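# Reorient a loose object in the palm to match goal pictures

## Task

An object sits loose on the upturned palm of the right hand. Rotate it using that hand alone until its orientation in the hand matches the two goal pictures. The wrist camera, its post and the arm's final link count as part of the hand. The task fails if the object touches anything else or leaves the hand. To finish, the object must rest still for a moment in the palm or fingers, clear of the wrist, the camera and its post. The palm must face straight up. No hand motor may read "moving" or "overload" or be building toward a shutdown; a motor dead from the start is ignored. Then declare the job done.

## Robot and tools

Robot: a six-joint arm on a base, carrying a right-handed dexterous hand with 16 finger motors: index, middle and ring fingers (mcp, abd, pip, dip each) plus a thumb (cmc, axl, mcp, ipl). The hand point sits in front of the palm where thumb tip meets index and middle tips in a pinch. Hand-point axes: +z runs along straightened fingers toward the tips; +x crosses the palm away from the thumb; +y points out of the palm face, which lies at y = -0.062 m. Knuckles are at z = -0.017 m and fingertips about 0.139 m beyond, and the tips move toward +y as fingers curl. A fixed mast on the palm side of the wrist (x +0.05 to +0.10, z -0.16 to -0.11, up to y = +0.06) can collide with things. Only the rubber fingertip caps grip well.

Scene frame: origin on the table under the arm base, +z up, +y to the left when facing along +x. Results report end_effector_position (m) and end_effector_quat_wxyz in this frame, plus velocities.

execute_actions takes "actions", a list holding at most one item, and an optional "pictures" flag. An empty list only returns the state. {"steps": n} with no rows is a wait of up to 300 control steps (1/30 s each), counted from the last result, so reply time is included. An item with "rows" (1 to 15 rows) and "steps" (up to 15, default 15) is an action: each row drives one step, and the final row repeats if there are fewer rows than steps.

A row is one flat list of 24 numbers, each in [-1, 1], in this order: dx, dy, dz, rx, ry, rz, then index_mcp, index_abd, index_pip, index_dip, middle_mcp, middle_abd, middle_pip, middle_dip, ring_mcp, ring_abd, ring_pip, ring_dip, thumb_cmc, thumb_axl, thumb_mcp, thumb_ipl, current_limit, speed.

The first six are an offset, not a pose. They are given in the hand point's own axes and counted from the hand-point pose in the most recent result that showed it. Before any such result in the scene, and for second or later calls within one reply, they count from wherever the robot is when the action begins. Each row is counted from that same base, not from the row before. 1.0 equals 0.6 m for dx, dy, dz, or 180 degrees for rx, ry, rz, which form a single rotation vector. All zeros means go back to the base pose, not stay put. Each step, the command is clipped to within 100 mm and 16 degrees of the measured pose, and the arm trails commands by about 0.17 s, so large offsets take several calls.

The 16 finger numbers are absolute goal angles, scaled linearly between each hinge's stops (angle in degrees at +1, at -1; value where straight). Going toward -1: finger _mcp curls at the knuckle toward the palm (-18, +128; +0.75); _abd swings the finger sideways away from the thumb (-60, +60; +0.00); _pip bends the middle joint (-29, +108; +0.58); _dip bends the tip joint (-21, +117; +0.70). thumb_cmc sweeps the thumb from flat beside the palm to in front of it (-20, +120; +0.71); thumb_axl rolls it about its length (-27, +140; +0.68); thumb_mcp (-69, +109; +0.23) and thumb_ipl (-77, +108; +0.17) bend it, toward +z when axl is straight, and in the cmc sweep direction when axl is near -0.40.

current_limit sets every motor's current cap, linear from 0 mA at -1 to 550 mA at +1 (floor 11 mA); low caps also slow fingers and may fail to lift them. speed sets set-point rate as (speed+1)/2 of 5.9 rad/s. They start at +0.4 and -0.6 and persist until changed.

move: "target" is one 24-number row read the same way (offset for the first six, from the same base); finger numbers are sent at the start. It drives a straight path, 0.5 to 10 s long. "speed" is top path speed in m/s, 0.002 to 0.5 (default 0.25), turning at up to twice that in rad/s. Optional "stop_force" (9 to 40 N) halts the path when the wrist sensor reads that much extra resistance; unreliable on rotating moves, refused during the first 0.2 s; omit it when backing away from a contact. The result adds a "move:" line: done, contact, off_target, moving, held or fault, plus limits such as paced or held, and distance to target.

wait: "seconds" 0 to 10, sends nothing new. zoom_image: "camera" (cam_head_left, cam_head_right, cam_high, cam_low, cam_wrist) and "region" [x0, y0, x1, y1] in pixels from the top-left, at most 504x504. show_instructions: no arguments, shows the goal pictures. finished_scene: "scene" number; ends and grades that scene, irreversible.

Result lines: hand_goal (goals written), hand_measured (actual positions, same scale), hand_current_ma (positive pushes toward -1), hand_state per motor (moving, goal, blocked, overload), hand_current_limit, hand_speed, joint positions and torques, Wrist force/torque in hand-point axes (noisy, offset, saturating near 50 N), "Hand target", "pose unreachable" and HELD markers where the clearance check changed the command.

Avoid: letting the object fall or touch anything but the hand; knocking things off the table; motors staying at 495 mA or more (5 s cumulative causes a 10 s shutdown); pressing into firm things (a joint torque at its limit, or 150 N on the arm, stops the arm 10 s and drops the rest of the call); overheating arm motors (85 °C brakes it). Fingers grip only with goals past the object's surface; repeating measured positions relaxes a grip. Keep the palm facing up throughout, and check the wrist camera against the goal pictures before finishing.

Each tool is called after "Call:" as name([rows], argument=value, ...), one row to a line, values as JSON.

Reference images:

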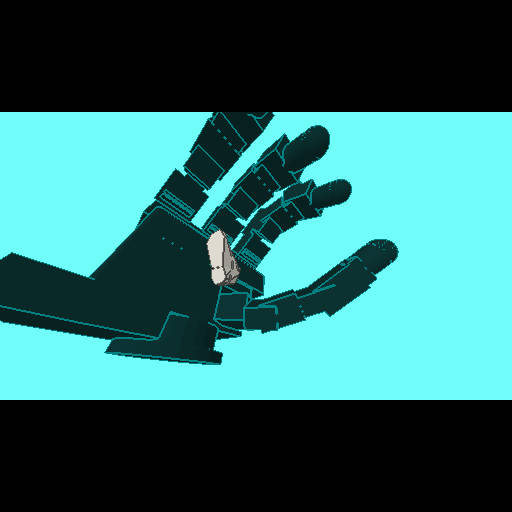

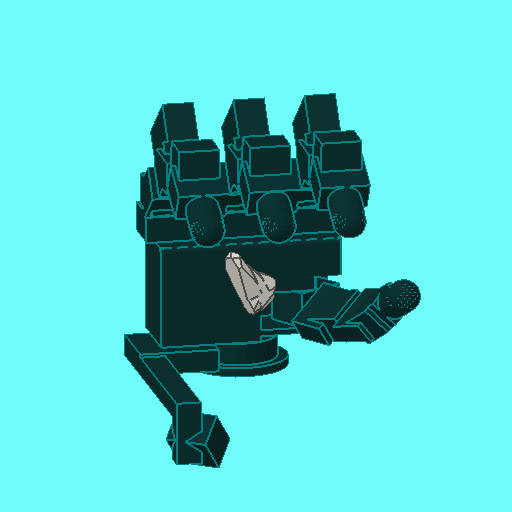

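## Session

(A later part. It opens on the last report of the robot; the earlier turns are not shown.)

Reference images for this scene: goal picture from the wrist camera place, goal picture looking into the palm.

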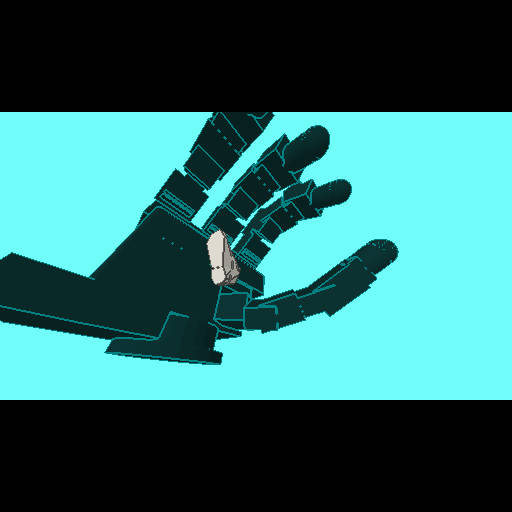

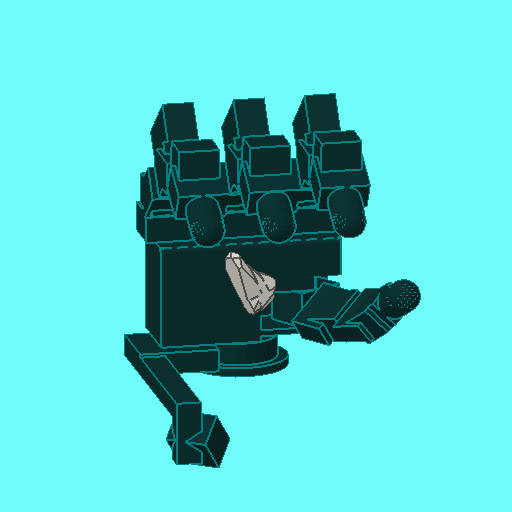

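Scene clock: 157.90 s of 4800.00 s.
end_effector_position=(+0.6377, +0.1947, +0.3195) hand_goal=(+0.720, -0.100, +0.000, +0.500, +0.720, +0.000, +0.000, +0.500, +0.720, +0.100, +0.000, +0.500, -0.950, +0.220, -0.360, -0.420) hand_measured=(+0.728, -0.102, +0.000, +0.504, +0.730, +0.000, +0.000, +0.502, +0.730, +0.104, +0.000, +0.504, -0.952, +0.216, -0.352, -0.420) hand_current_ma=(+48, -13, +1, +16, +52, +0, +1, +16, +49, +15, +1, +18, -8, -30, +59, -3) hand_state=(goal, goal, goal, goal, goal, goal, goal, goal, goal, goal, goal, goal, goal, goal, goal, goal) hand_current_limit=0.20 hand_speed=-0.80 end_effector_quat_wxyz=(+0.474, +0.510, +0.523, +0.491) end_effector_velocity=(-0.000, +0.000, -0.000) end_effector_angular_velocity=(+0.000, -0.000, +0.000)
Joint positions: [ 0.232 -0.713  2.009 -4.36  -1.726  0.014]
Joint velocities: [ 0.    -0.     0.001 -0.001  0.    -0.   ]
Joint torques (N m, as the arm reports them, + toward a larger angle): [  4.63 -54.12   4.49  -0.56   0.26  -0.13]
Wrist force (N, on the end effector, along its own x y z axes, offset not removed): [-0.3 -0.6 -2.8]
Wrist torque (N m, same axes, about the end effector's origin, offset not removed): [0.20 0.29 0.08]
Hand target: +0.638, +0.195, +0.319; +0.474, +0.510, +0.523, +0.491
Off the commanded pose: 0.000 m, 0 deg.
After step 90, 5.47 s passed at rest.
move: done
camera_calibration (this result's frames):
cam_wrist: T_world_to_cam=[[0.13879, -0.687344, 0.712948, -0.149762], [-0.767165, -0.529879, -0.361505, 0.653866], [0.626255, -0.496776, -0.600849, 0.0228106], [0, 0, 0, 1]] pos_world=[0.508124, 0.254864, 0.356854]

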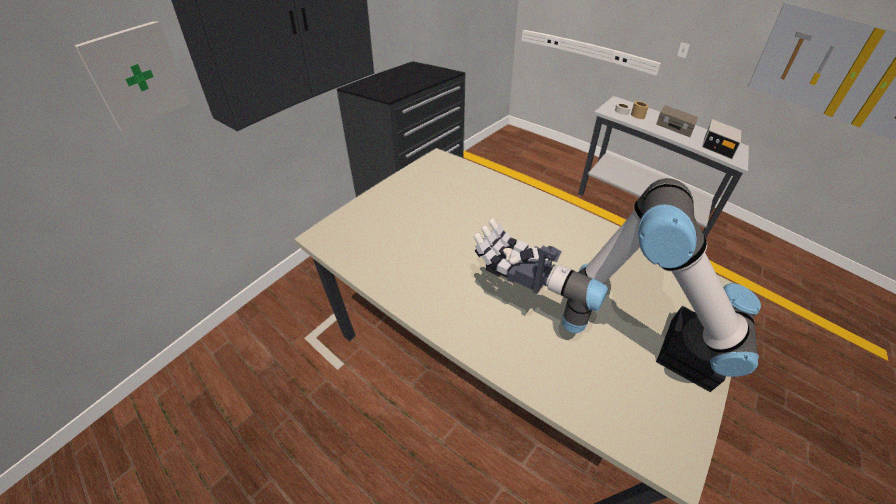

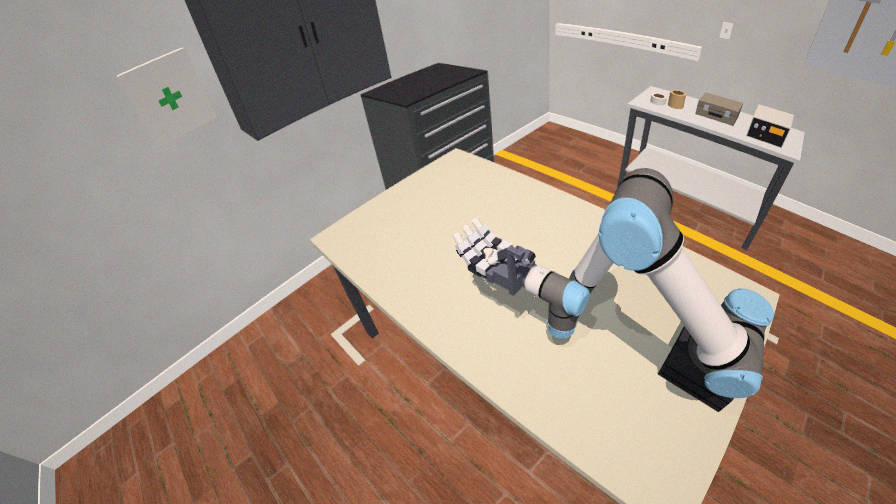

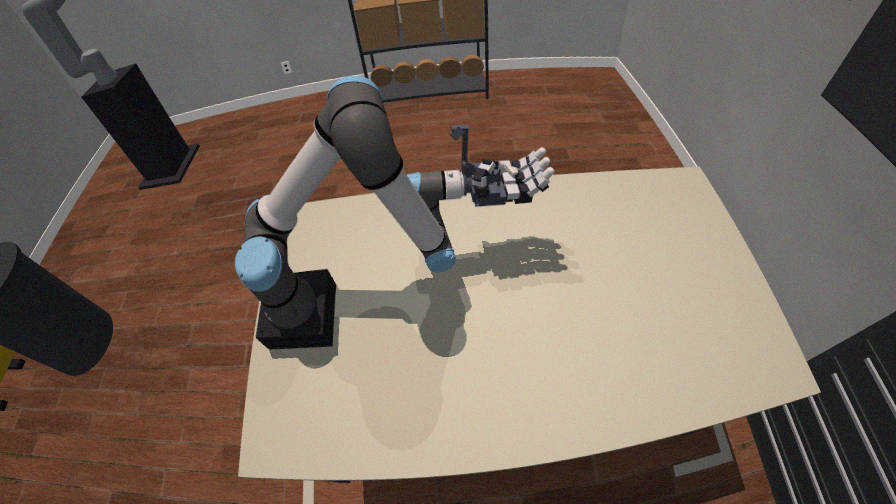

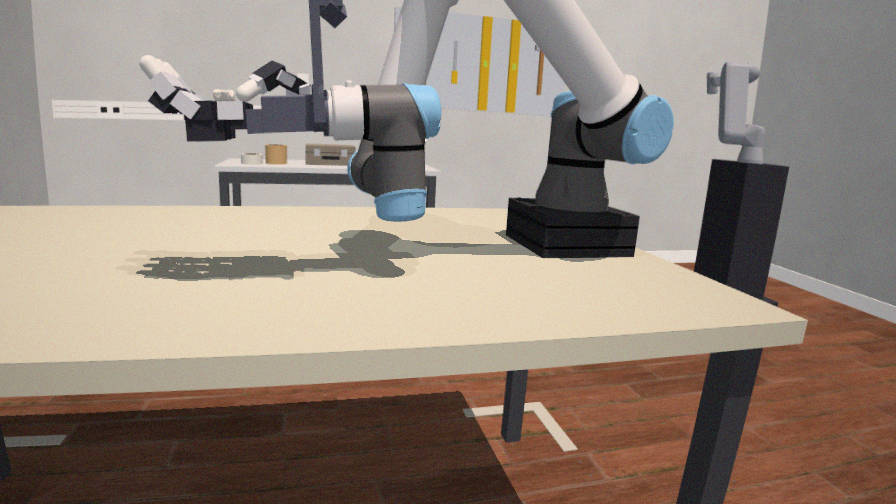

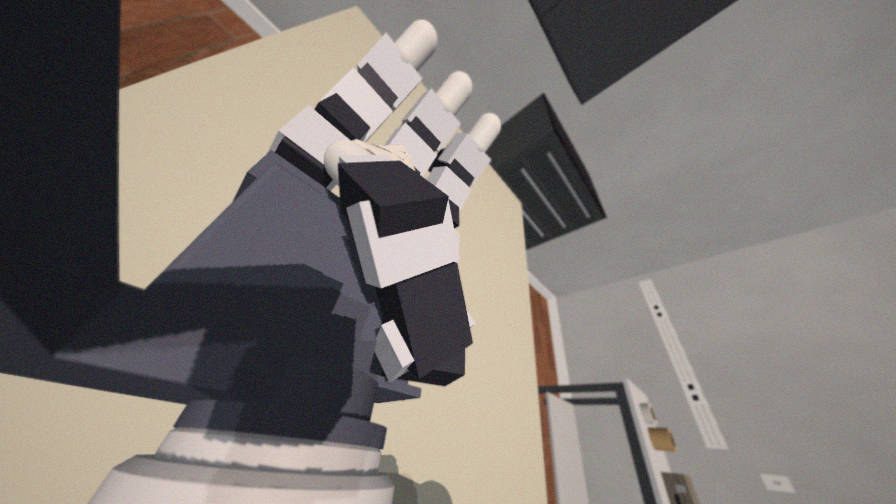

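Call:
move(target=[0,-0.04,0,0.17,0,0, 0.25,-0.1,0.0,0.5, 0.25,0,0.0,0.5, 0.25,0.1,0.0,0.5, -0.95,0.22,-0.36,-0.40, 0.2,-0.9], speed=0.15)

Call:
zoom_image(camera="cam_head_left", region=[470, 210, 560, 290])

Call:
zoom_image(camera="cam_low", region=[160, 20, 330, 150])

Call:
zoom_image(camera="cam_high", region=[460, 130, 560, 220])

Scene clock: 170.33 s of 4800.00 s.
end_effector_position=(+0.6358, +0.1947, +0.2953) hand_goal=(+0.250, -0.100, +0.000, +0.500, +0.250, +0.000, +0.000, +0.500, +0.250, +0.100, +0.000, +0.500, -0.950, +0.220, -0.360, -0.400) hand_measured=(+0.274, -0.102, +0.000, +0.504, +0.278, +0.000, +0.000, +0.502, +0.276, +0.104, +0.000, +0.504, -0.952, +0.218, -0.362, -0.402) hand_current_ma=(+140, -13, +1, +16, +148, +0, +1, +16, +140, +15, +1, +18, -9, -18, -8, -16) hand_state=(blocked, goal, goal, goal, blocked, goal, goal, goal, blocked, goal, goal, goal, goal, goal, goal, goal) hand_current_limit=0.20 hand_speed=-0.90 end_effector_quat_wxyz=(+0.323, +0.617, +0.634, +0.336) end_effector_velocity=(+0.000, +0.000, +0.000) end_effector_angular_velocity=(+0.000, +0.003, -0.000)
Joint positions: [ 0.233 -1.08   2.191 -3.636 -1.697  0.092]
Joint velocities: [-0.    -0.003 -0.001  0.007  0.     0.   ]
Joint torques (N m, as the arm reports them, + toward a larger angle): [ -9.34 -44.92 -25.94  -1.29   1.25   2.1 ]
Wrist force (N, on the end effector, along its own x y z axes, offset not removed): [-0.9 -0.1 -3.3]
Wrist torque (N m, same axes, about the end effector's origin, offset not removed): [0.36 0.34 0.00]
Hand target: +0.636, +0.195, +0.295; +0.323, +0.617, +0.634, +0.336
Off the commanded pose: 0.000 m, 0 deg.
After step 90, 7.17 s passed at rest.
move: done
camera_calibration (this result's frames):
cam_wrist: T_world_to_cam=[[0.487023, -0.676567, 0.552328, -0.308263], [-0.840699, -0.534547, 0.0865123, 0.559023], [0.236714, -0.506475, -0.829126, 0.326427], [0, 0, 0, 1]] pos_world=[0.542831, 0.25559, 0.392549]

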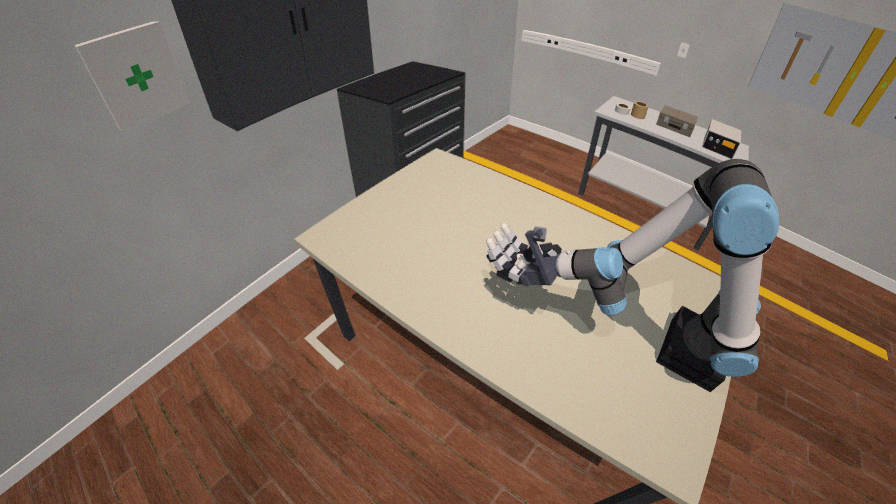

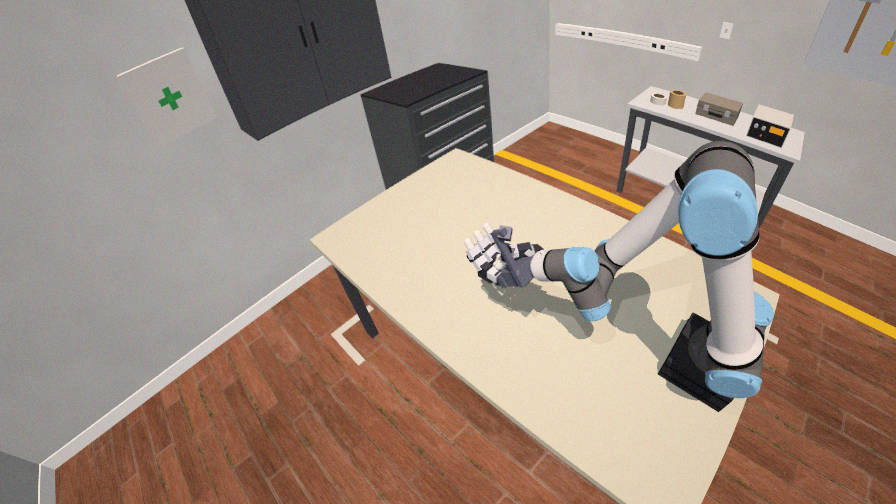

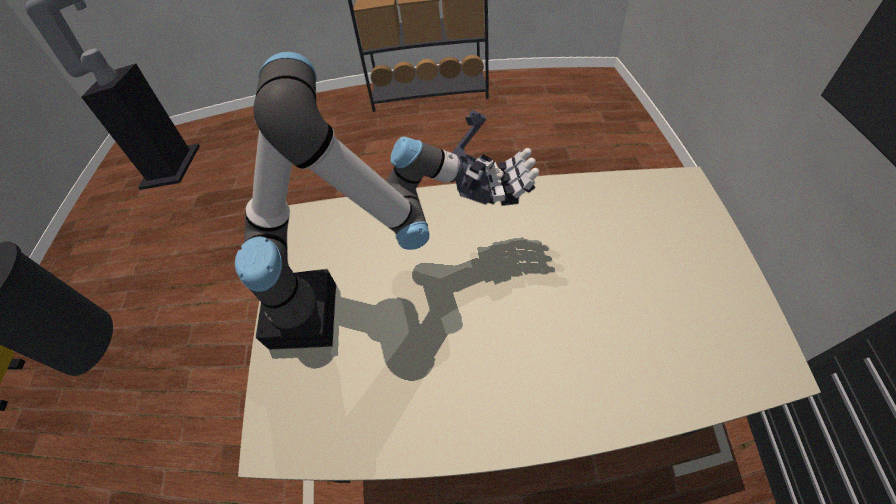

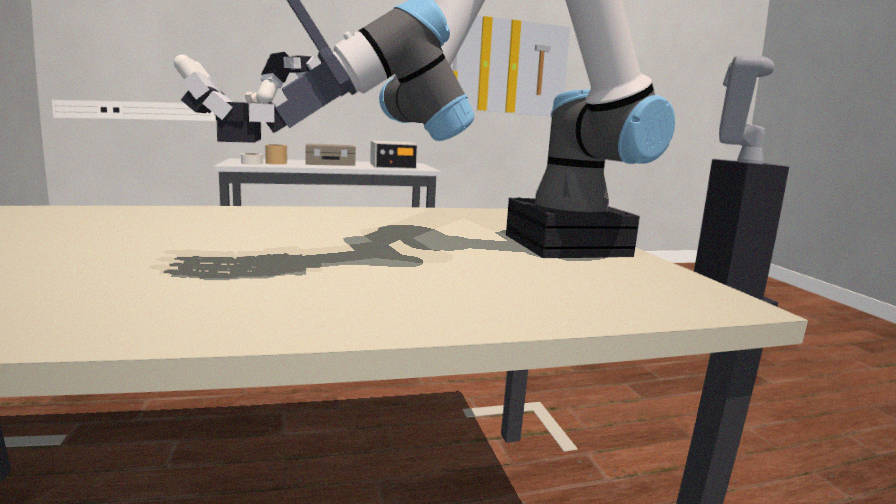

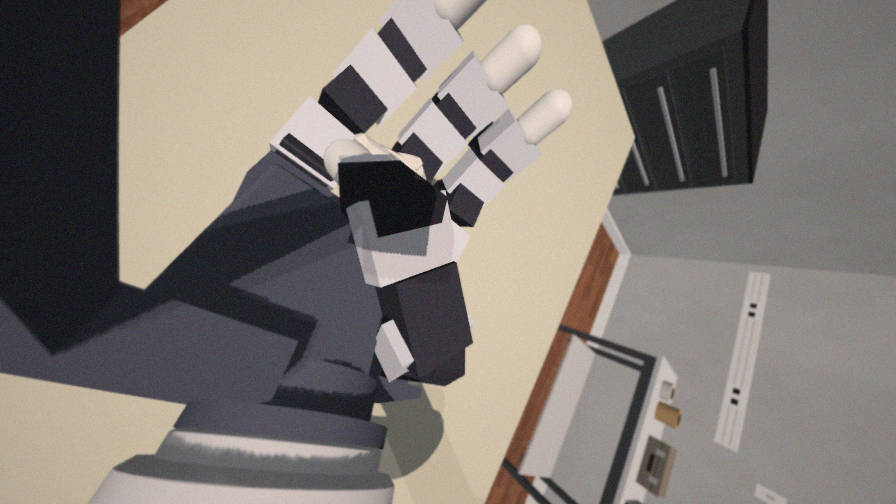

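Region (470, 210, 560, 290) of cam_head_left's 896x504 image, scaled by 5.600, with more detail than that image has.

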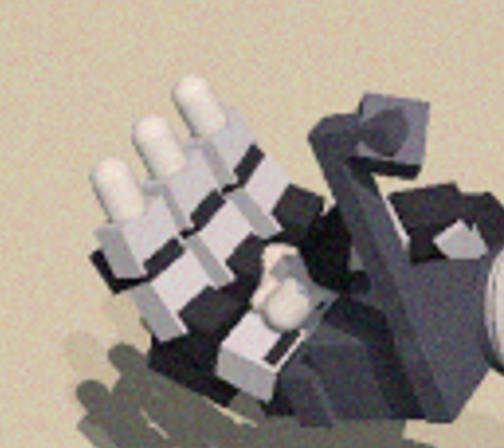

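Region (160, 20, 330, 150) of cam_low's 896x504 image, scaled by 2.965, with more detail than that image has; it fills the top 385 rows of this view, and the rest is white.

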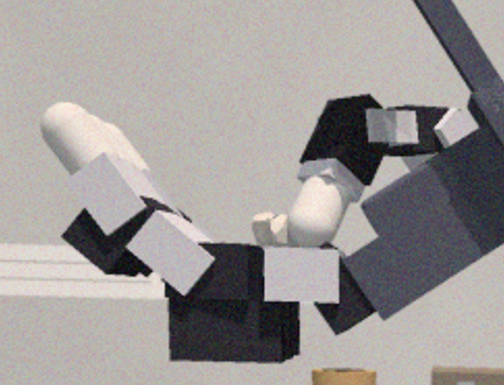

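Region (460, 130, 560, 220) of cam_high's 896x504 image, scaled by 5.040, with more detail than that image has; it fills the top 454 rows of this view, and the rest is white.

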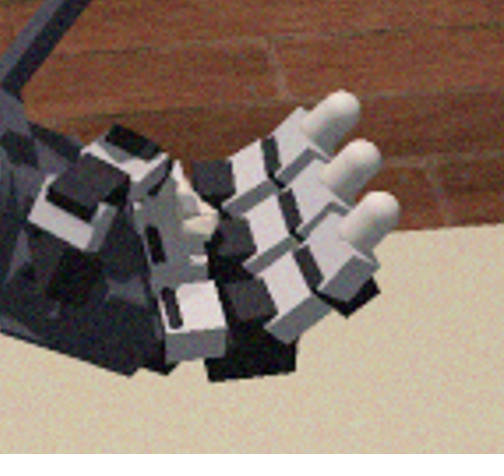

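Call:
move(target=[0,0,0,0,0,0, 0.25,-0.1,0.0,0.5, 0.25,0,0.0,0.5, 0.25,0.1,0.0,0.5, -0.95,0.335,-0.41,-0.27, 0.2,-0.93])

Call:
zoom_image(camera="cam_head_left", region=[480, 220, 550, 290])

Call:
zoom_image(camera="cam_low", region=[160, 20, 330, 150])

Call:
zoom_image(camera="cam_high", region=[470, 140, 540, 210])

Scene clock: 179.17 s of 4800.00 s.
end_effector_position=(+0.6358, +0.1947, +0.2953) hand_goal=(+0.250, -0.100, +0.000, +0.500, +0.250, +0.000, +0.000, +0.500, +0.250, +0.100, +0.000, +0.500, -0.950, +0.336, -0.410, -0.270) hand_measured=(+0.274, -0.102, +0.000, +0.504, +0.278, +0.000, +0.000, +0.502, +0.276, +0.104, +0.000, +0.504, -0.952, +0.328, -0.412, -0.274) hand_current_ma=(+139, -13, +1, +16, +148, +0, +1, +16, +140, +15, +1, +18, -13, -50, -9, -24) hand_state=(blocked, goal, goal, goal, blocked, goal, goal, goal, blocked, goal, goal, goal, goal, goal, goal, goal) hand_current_limit=0.20 hand_speed=-0.93 end_effector_quat_wxyz=(+0.323, +0.617, +0.634, +0.336) end_effector_velocity=(-0.000, +0.000, -0.001) end_effector_angular_velocity=(-0.000, +0.001, +0.000)
Joint positions: [ 0.233 -1.08   2.191 -3.636 -1.697  0.092]
Joint velocities: [ 0.     0.001  0.    -0.    -0.    -0.   ]
Joint torques (N m, as the arm reports them, + toward a larger angle): [ -8.57 -30.35  -0.2   -6.21  -1.36   0.48]
Wrist force (N, on the end effector, along its own x y z axes, offset not removed): [0.8 2.6 0.2]
Wrist torque (N m, same axes, about the end effector's origin, offset not removed): [0.41 0.07 0.31]
Hand target: +0.636, +0.195, +0.295; +0.323, +0.617, +0.634, +0.336
Off the commanded pose: 0.000 m, 0 deg.
After step 90, 4.60 s passed at rest.
move: done
camera_calibration (this result's frames):
cam_wrist: T_world_to_cam=[[0.487021, -0.676591, 0.5523, -0.308249], [-0.840701, -0.534547, 0.0864926, 0.55903], [0.23671, -0.506443, -0.829147, 0.326429], [0, 0, 0, 1]] pos_world=[0.542832, 0.255587, 0.392551]

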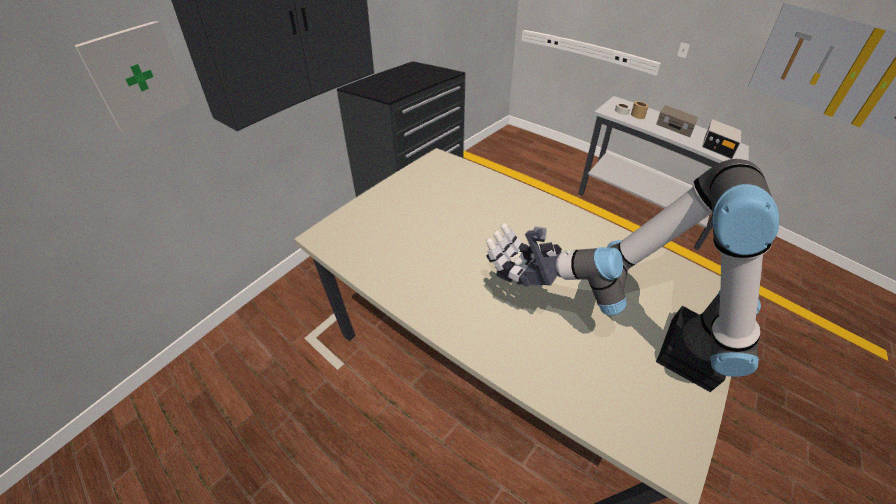

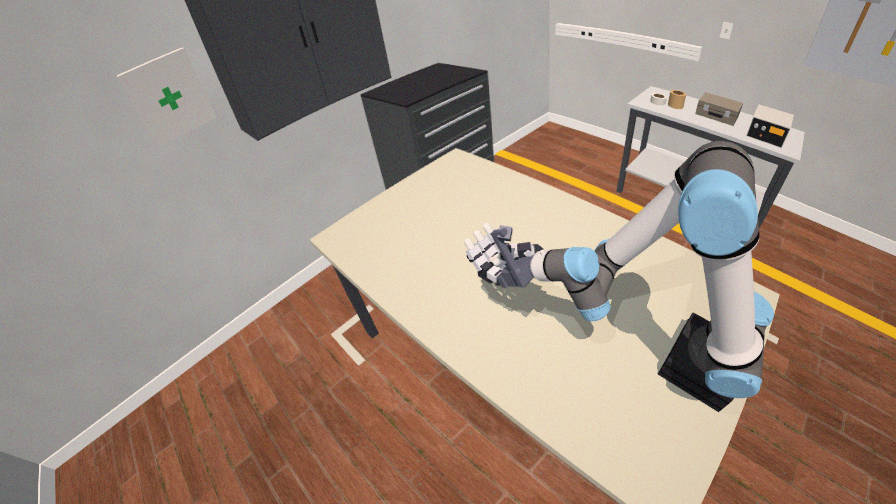

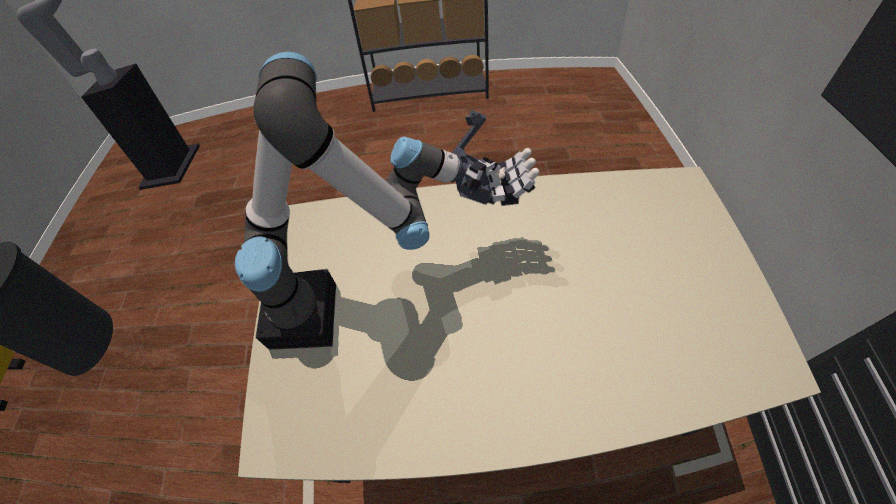

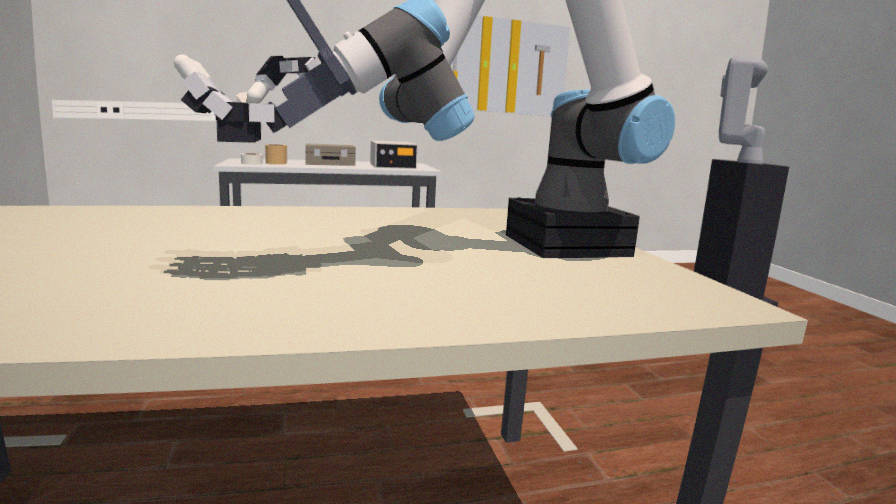

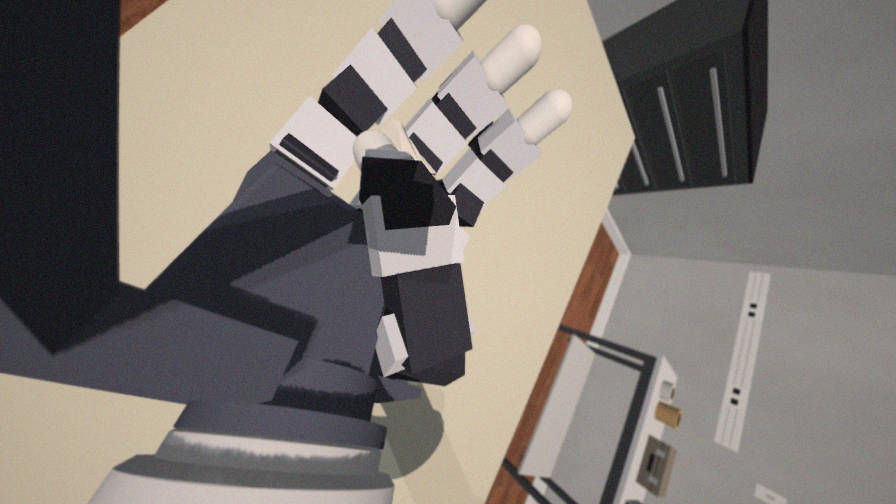

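Region (480, 220, 550, 290) of cam_head_left's 896x504 image, scaled by 7.200, with more detail than that image has.

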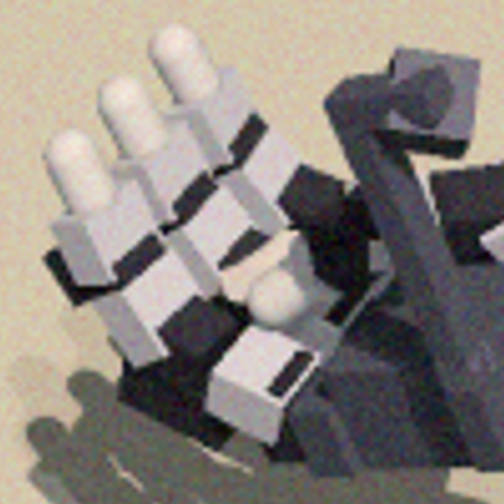

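Region (160, 20, 330, 150) of cam_low's 896x504 image, scaled by 2.965, with more detail than that image has; it fills the top 385 rows of this view, and the rest is white.

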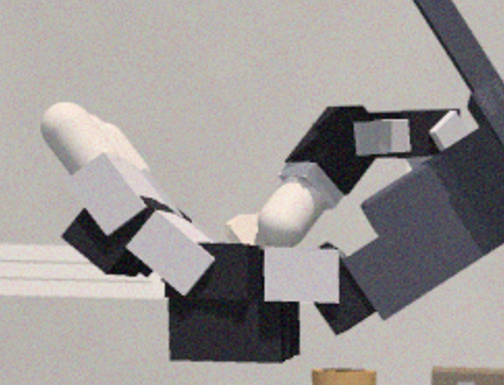

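Region (470, 140, 540, 210) of cam_high's 896x504 image, scaled by 7.200, with more detail than that image has.

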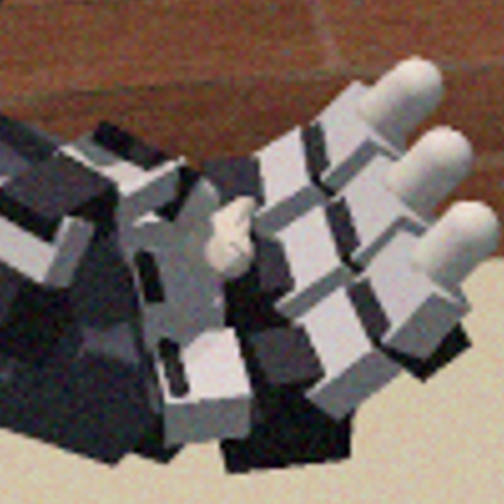

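Call:
move(target=[0,0,0,0,0,0, 0.25,-0.06,0.3,0.3, 0.25,0,0.3,0.3, 0.25,0.06,0.3,0.3, -0.95,0.425,-0.465,-0.16, 0.2,-0.93])

Call:
zoom_image(camera="cam_head_left", region=[480, 220, 550, 290])

Call:
zoom_image(camera="cam_low", region=[160, 20, 330, 150])

Call:
zoom_image(camera="cam_high", region=[470, 140, 540, 210])

Scene clock: 186.43 s of 4800.00 s.
end_effector_position=(+0.6358, +0.1947, +0.2953) hand_goal=(+0.250, -0.060, +0.300, +0.300, +0.250, +0.000, +0.300, +0.300, +0.250, +0.060, +0.300, +0.300, -0.950, +0.426, -0.464, -0.160) hand_measured=(+0.274, -0.064, +0.300, +0.304, +0.278, +0.000, +0.300, +0.304, +0.276, +0.064, +0.300, +0.304, -0.952, +0.422, -0.466, -0.164) hand_current_ma=(+139, -14, +1, +18, +147, +0, +2, +18, +139, +16, +1, +20, -14, -27, -20, -33) hand_state=(blocked, goal, goal, goal, blocked, goal, goal, goal, blocked, goal, goal, goal, goal, goal, goal, goal) hand_current_limit=0.20 hand_speed=-0.93 end_effector_quat_wxyz=(+0.323, +0.617, +0.634, +0.336) end_effector_velocity=(+0.000, -0.000, -0.000) end_effector_angular_velocity=(-0.000, +0.000, -0.001)
Joint positions: [ 0.233 -1.08   2.191 -3.636 -1.697  0.092]
Joint velocities: [-0.     0.001 -0.    -0.    -0.001  0.   ]
Joint torques (N m, as the arm reports them, + toward a larger angle): [ -6.94 -30.38  -1.15  -6.18   1.27   0.88]
Wrist force (N, on the end effector, along its own x y z axes, offset not removed): [-2.1 1.8 1.1]
Wrist torque (N m, same axes, about the end effector's origin, offset not removed): [0.19 0.40 0.05]
Hand target: +0.636, +0.195, +0.295; +0.323, +0.617, +0.634, +0.336
Off the commanded pose: 0.000 m, 0 deg.
After step 90, 2.30 s passed at rest.
move: done
camera_calibration (this result's frames):
cam_wrist: T_world_to_cam=[[0.487035, -0.676566, 0.552318, -0.308265], [-0.840691, -0.534561, 0.0865079, 0.559024], [0.236719, -0.506461, -0.829133, 0.326424], [0, 0, 0, 1]] pos_world=[0.542831, 0.255591, 0.392549]

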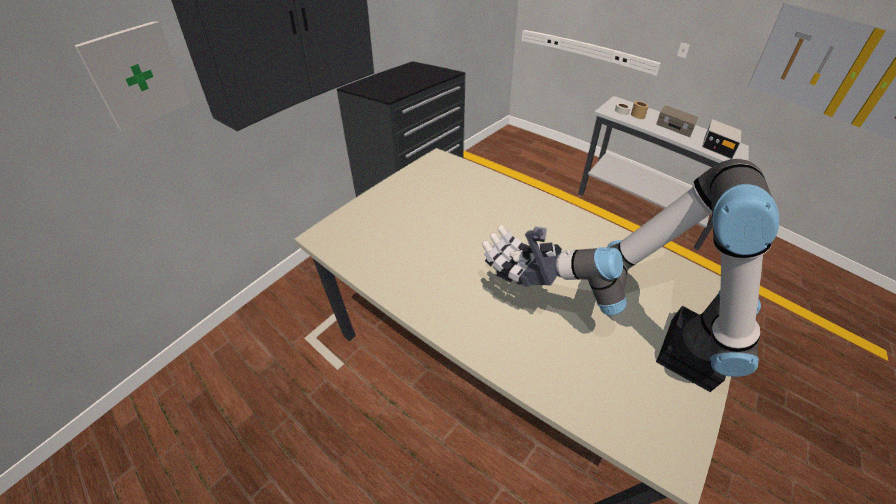

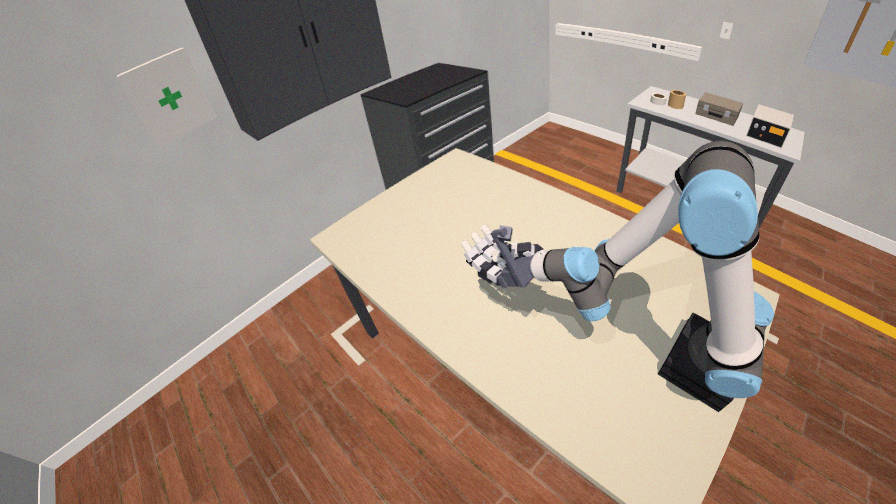

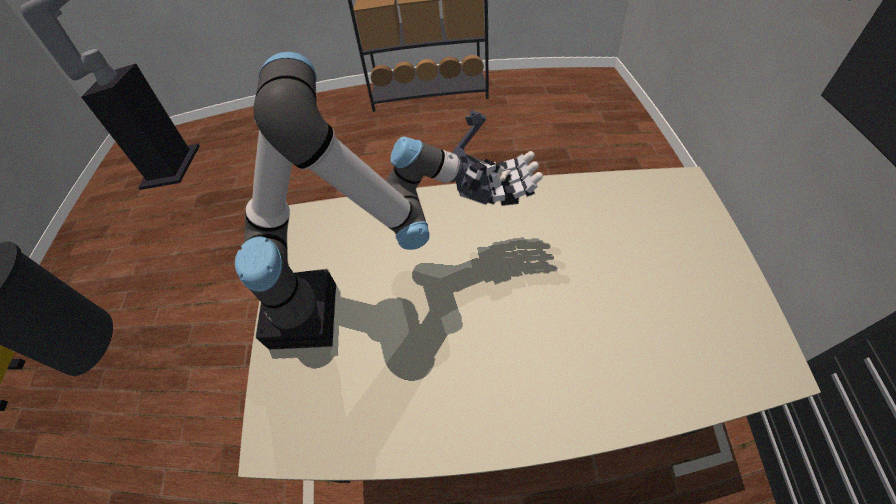

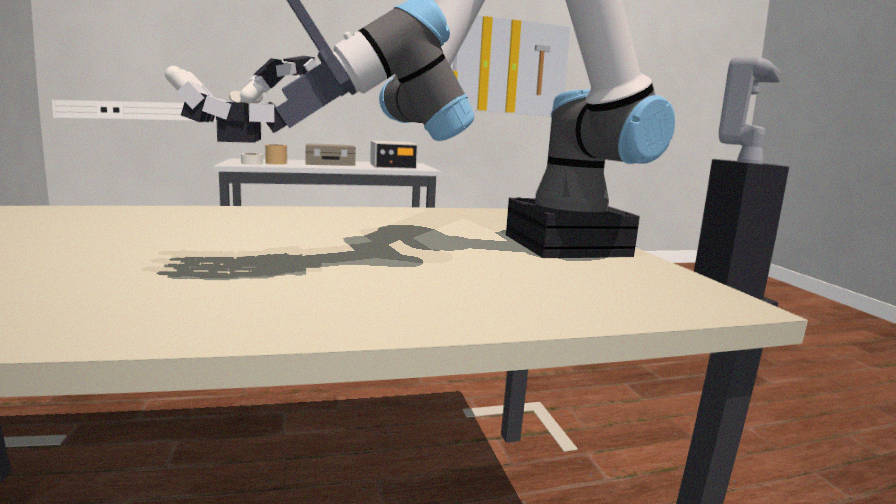

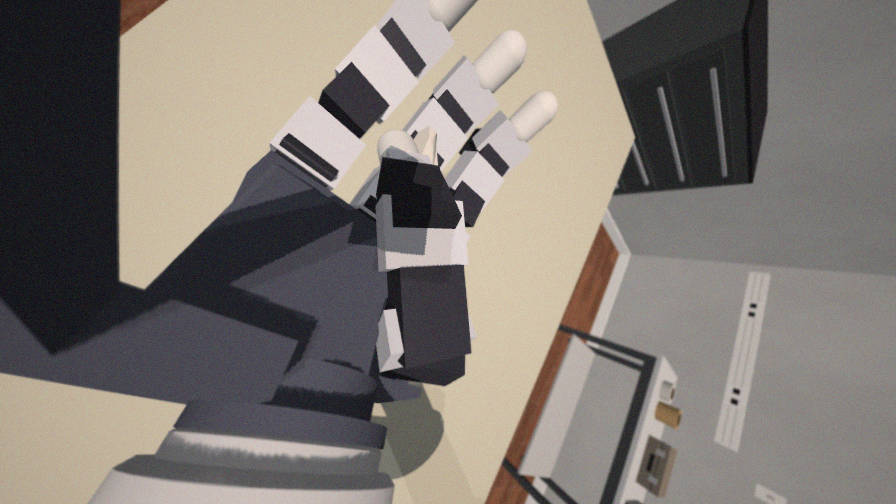

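Region (480, 220, 550, 290) of cam_head_left's 896x504 image, scaled by 7.200, with more detail than that image has.

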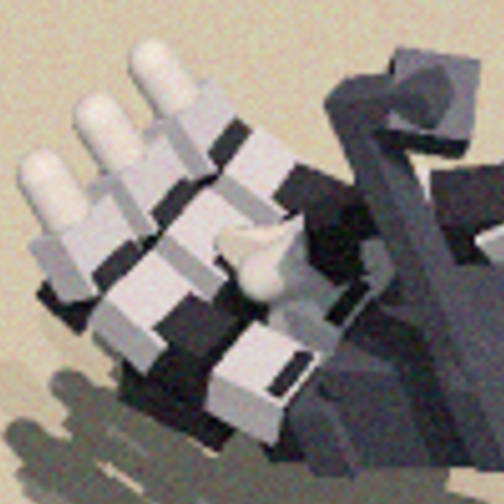

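Region (160, 20, 330, 150) of cam_low's 896x504 image, scaled by 2.965, with more detail than that image has; it fills the top 385 rows of this view, and the rest is white.

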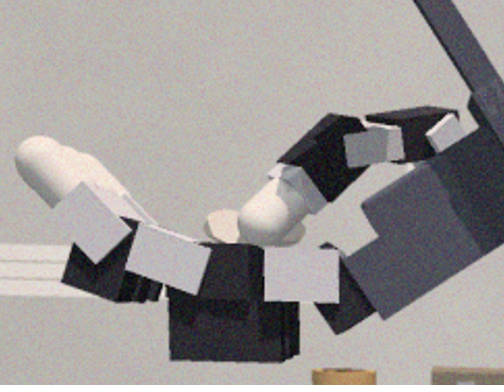

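Region (470, 140, 540, 210) of cam_high's 896x504 image, scaled by 7.200, with more detail than that image has.

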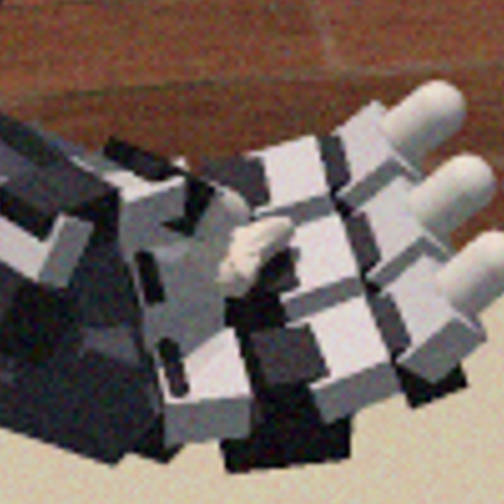

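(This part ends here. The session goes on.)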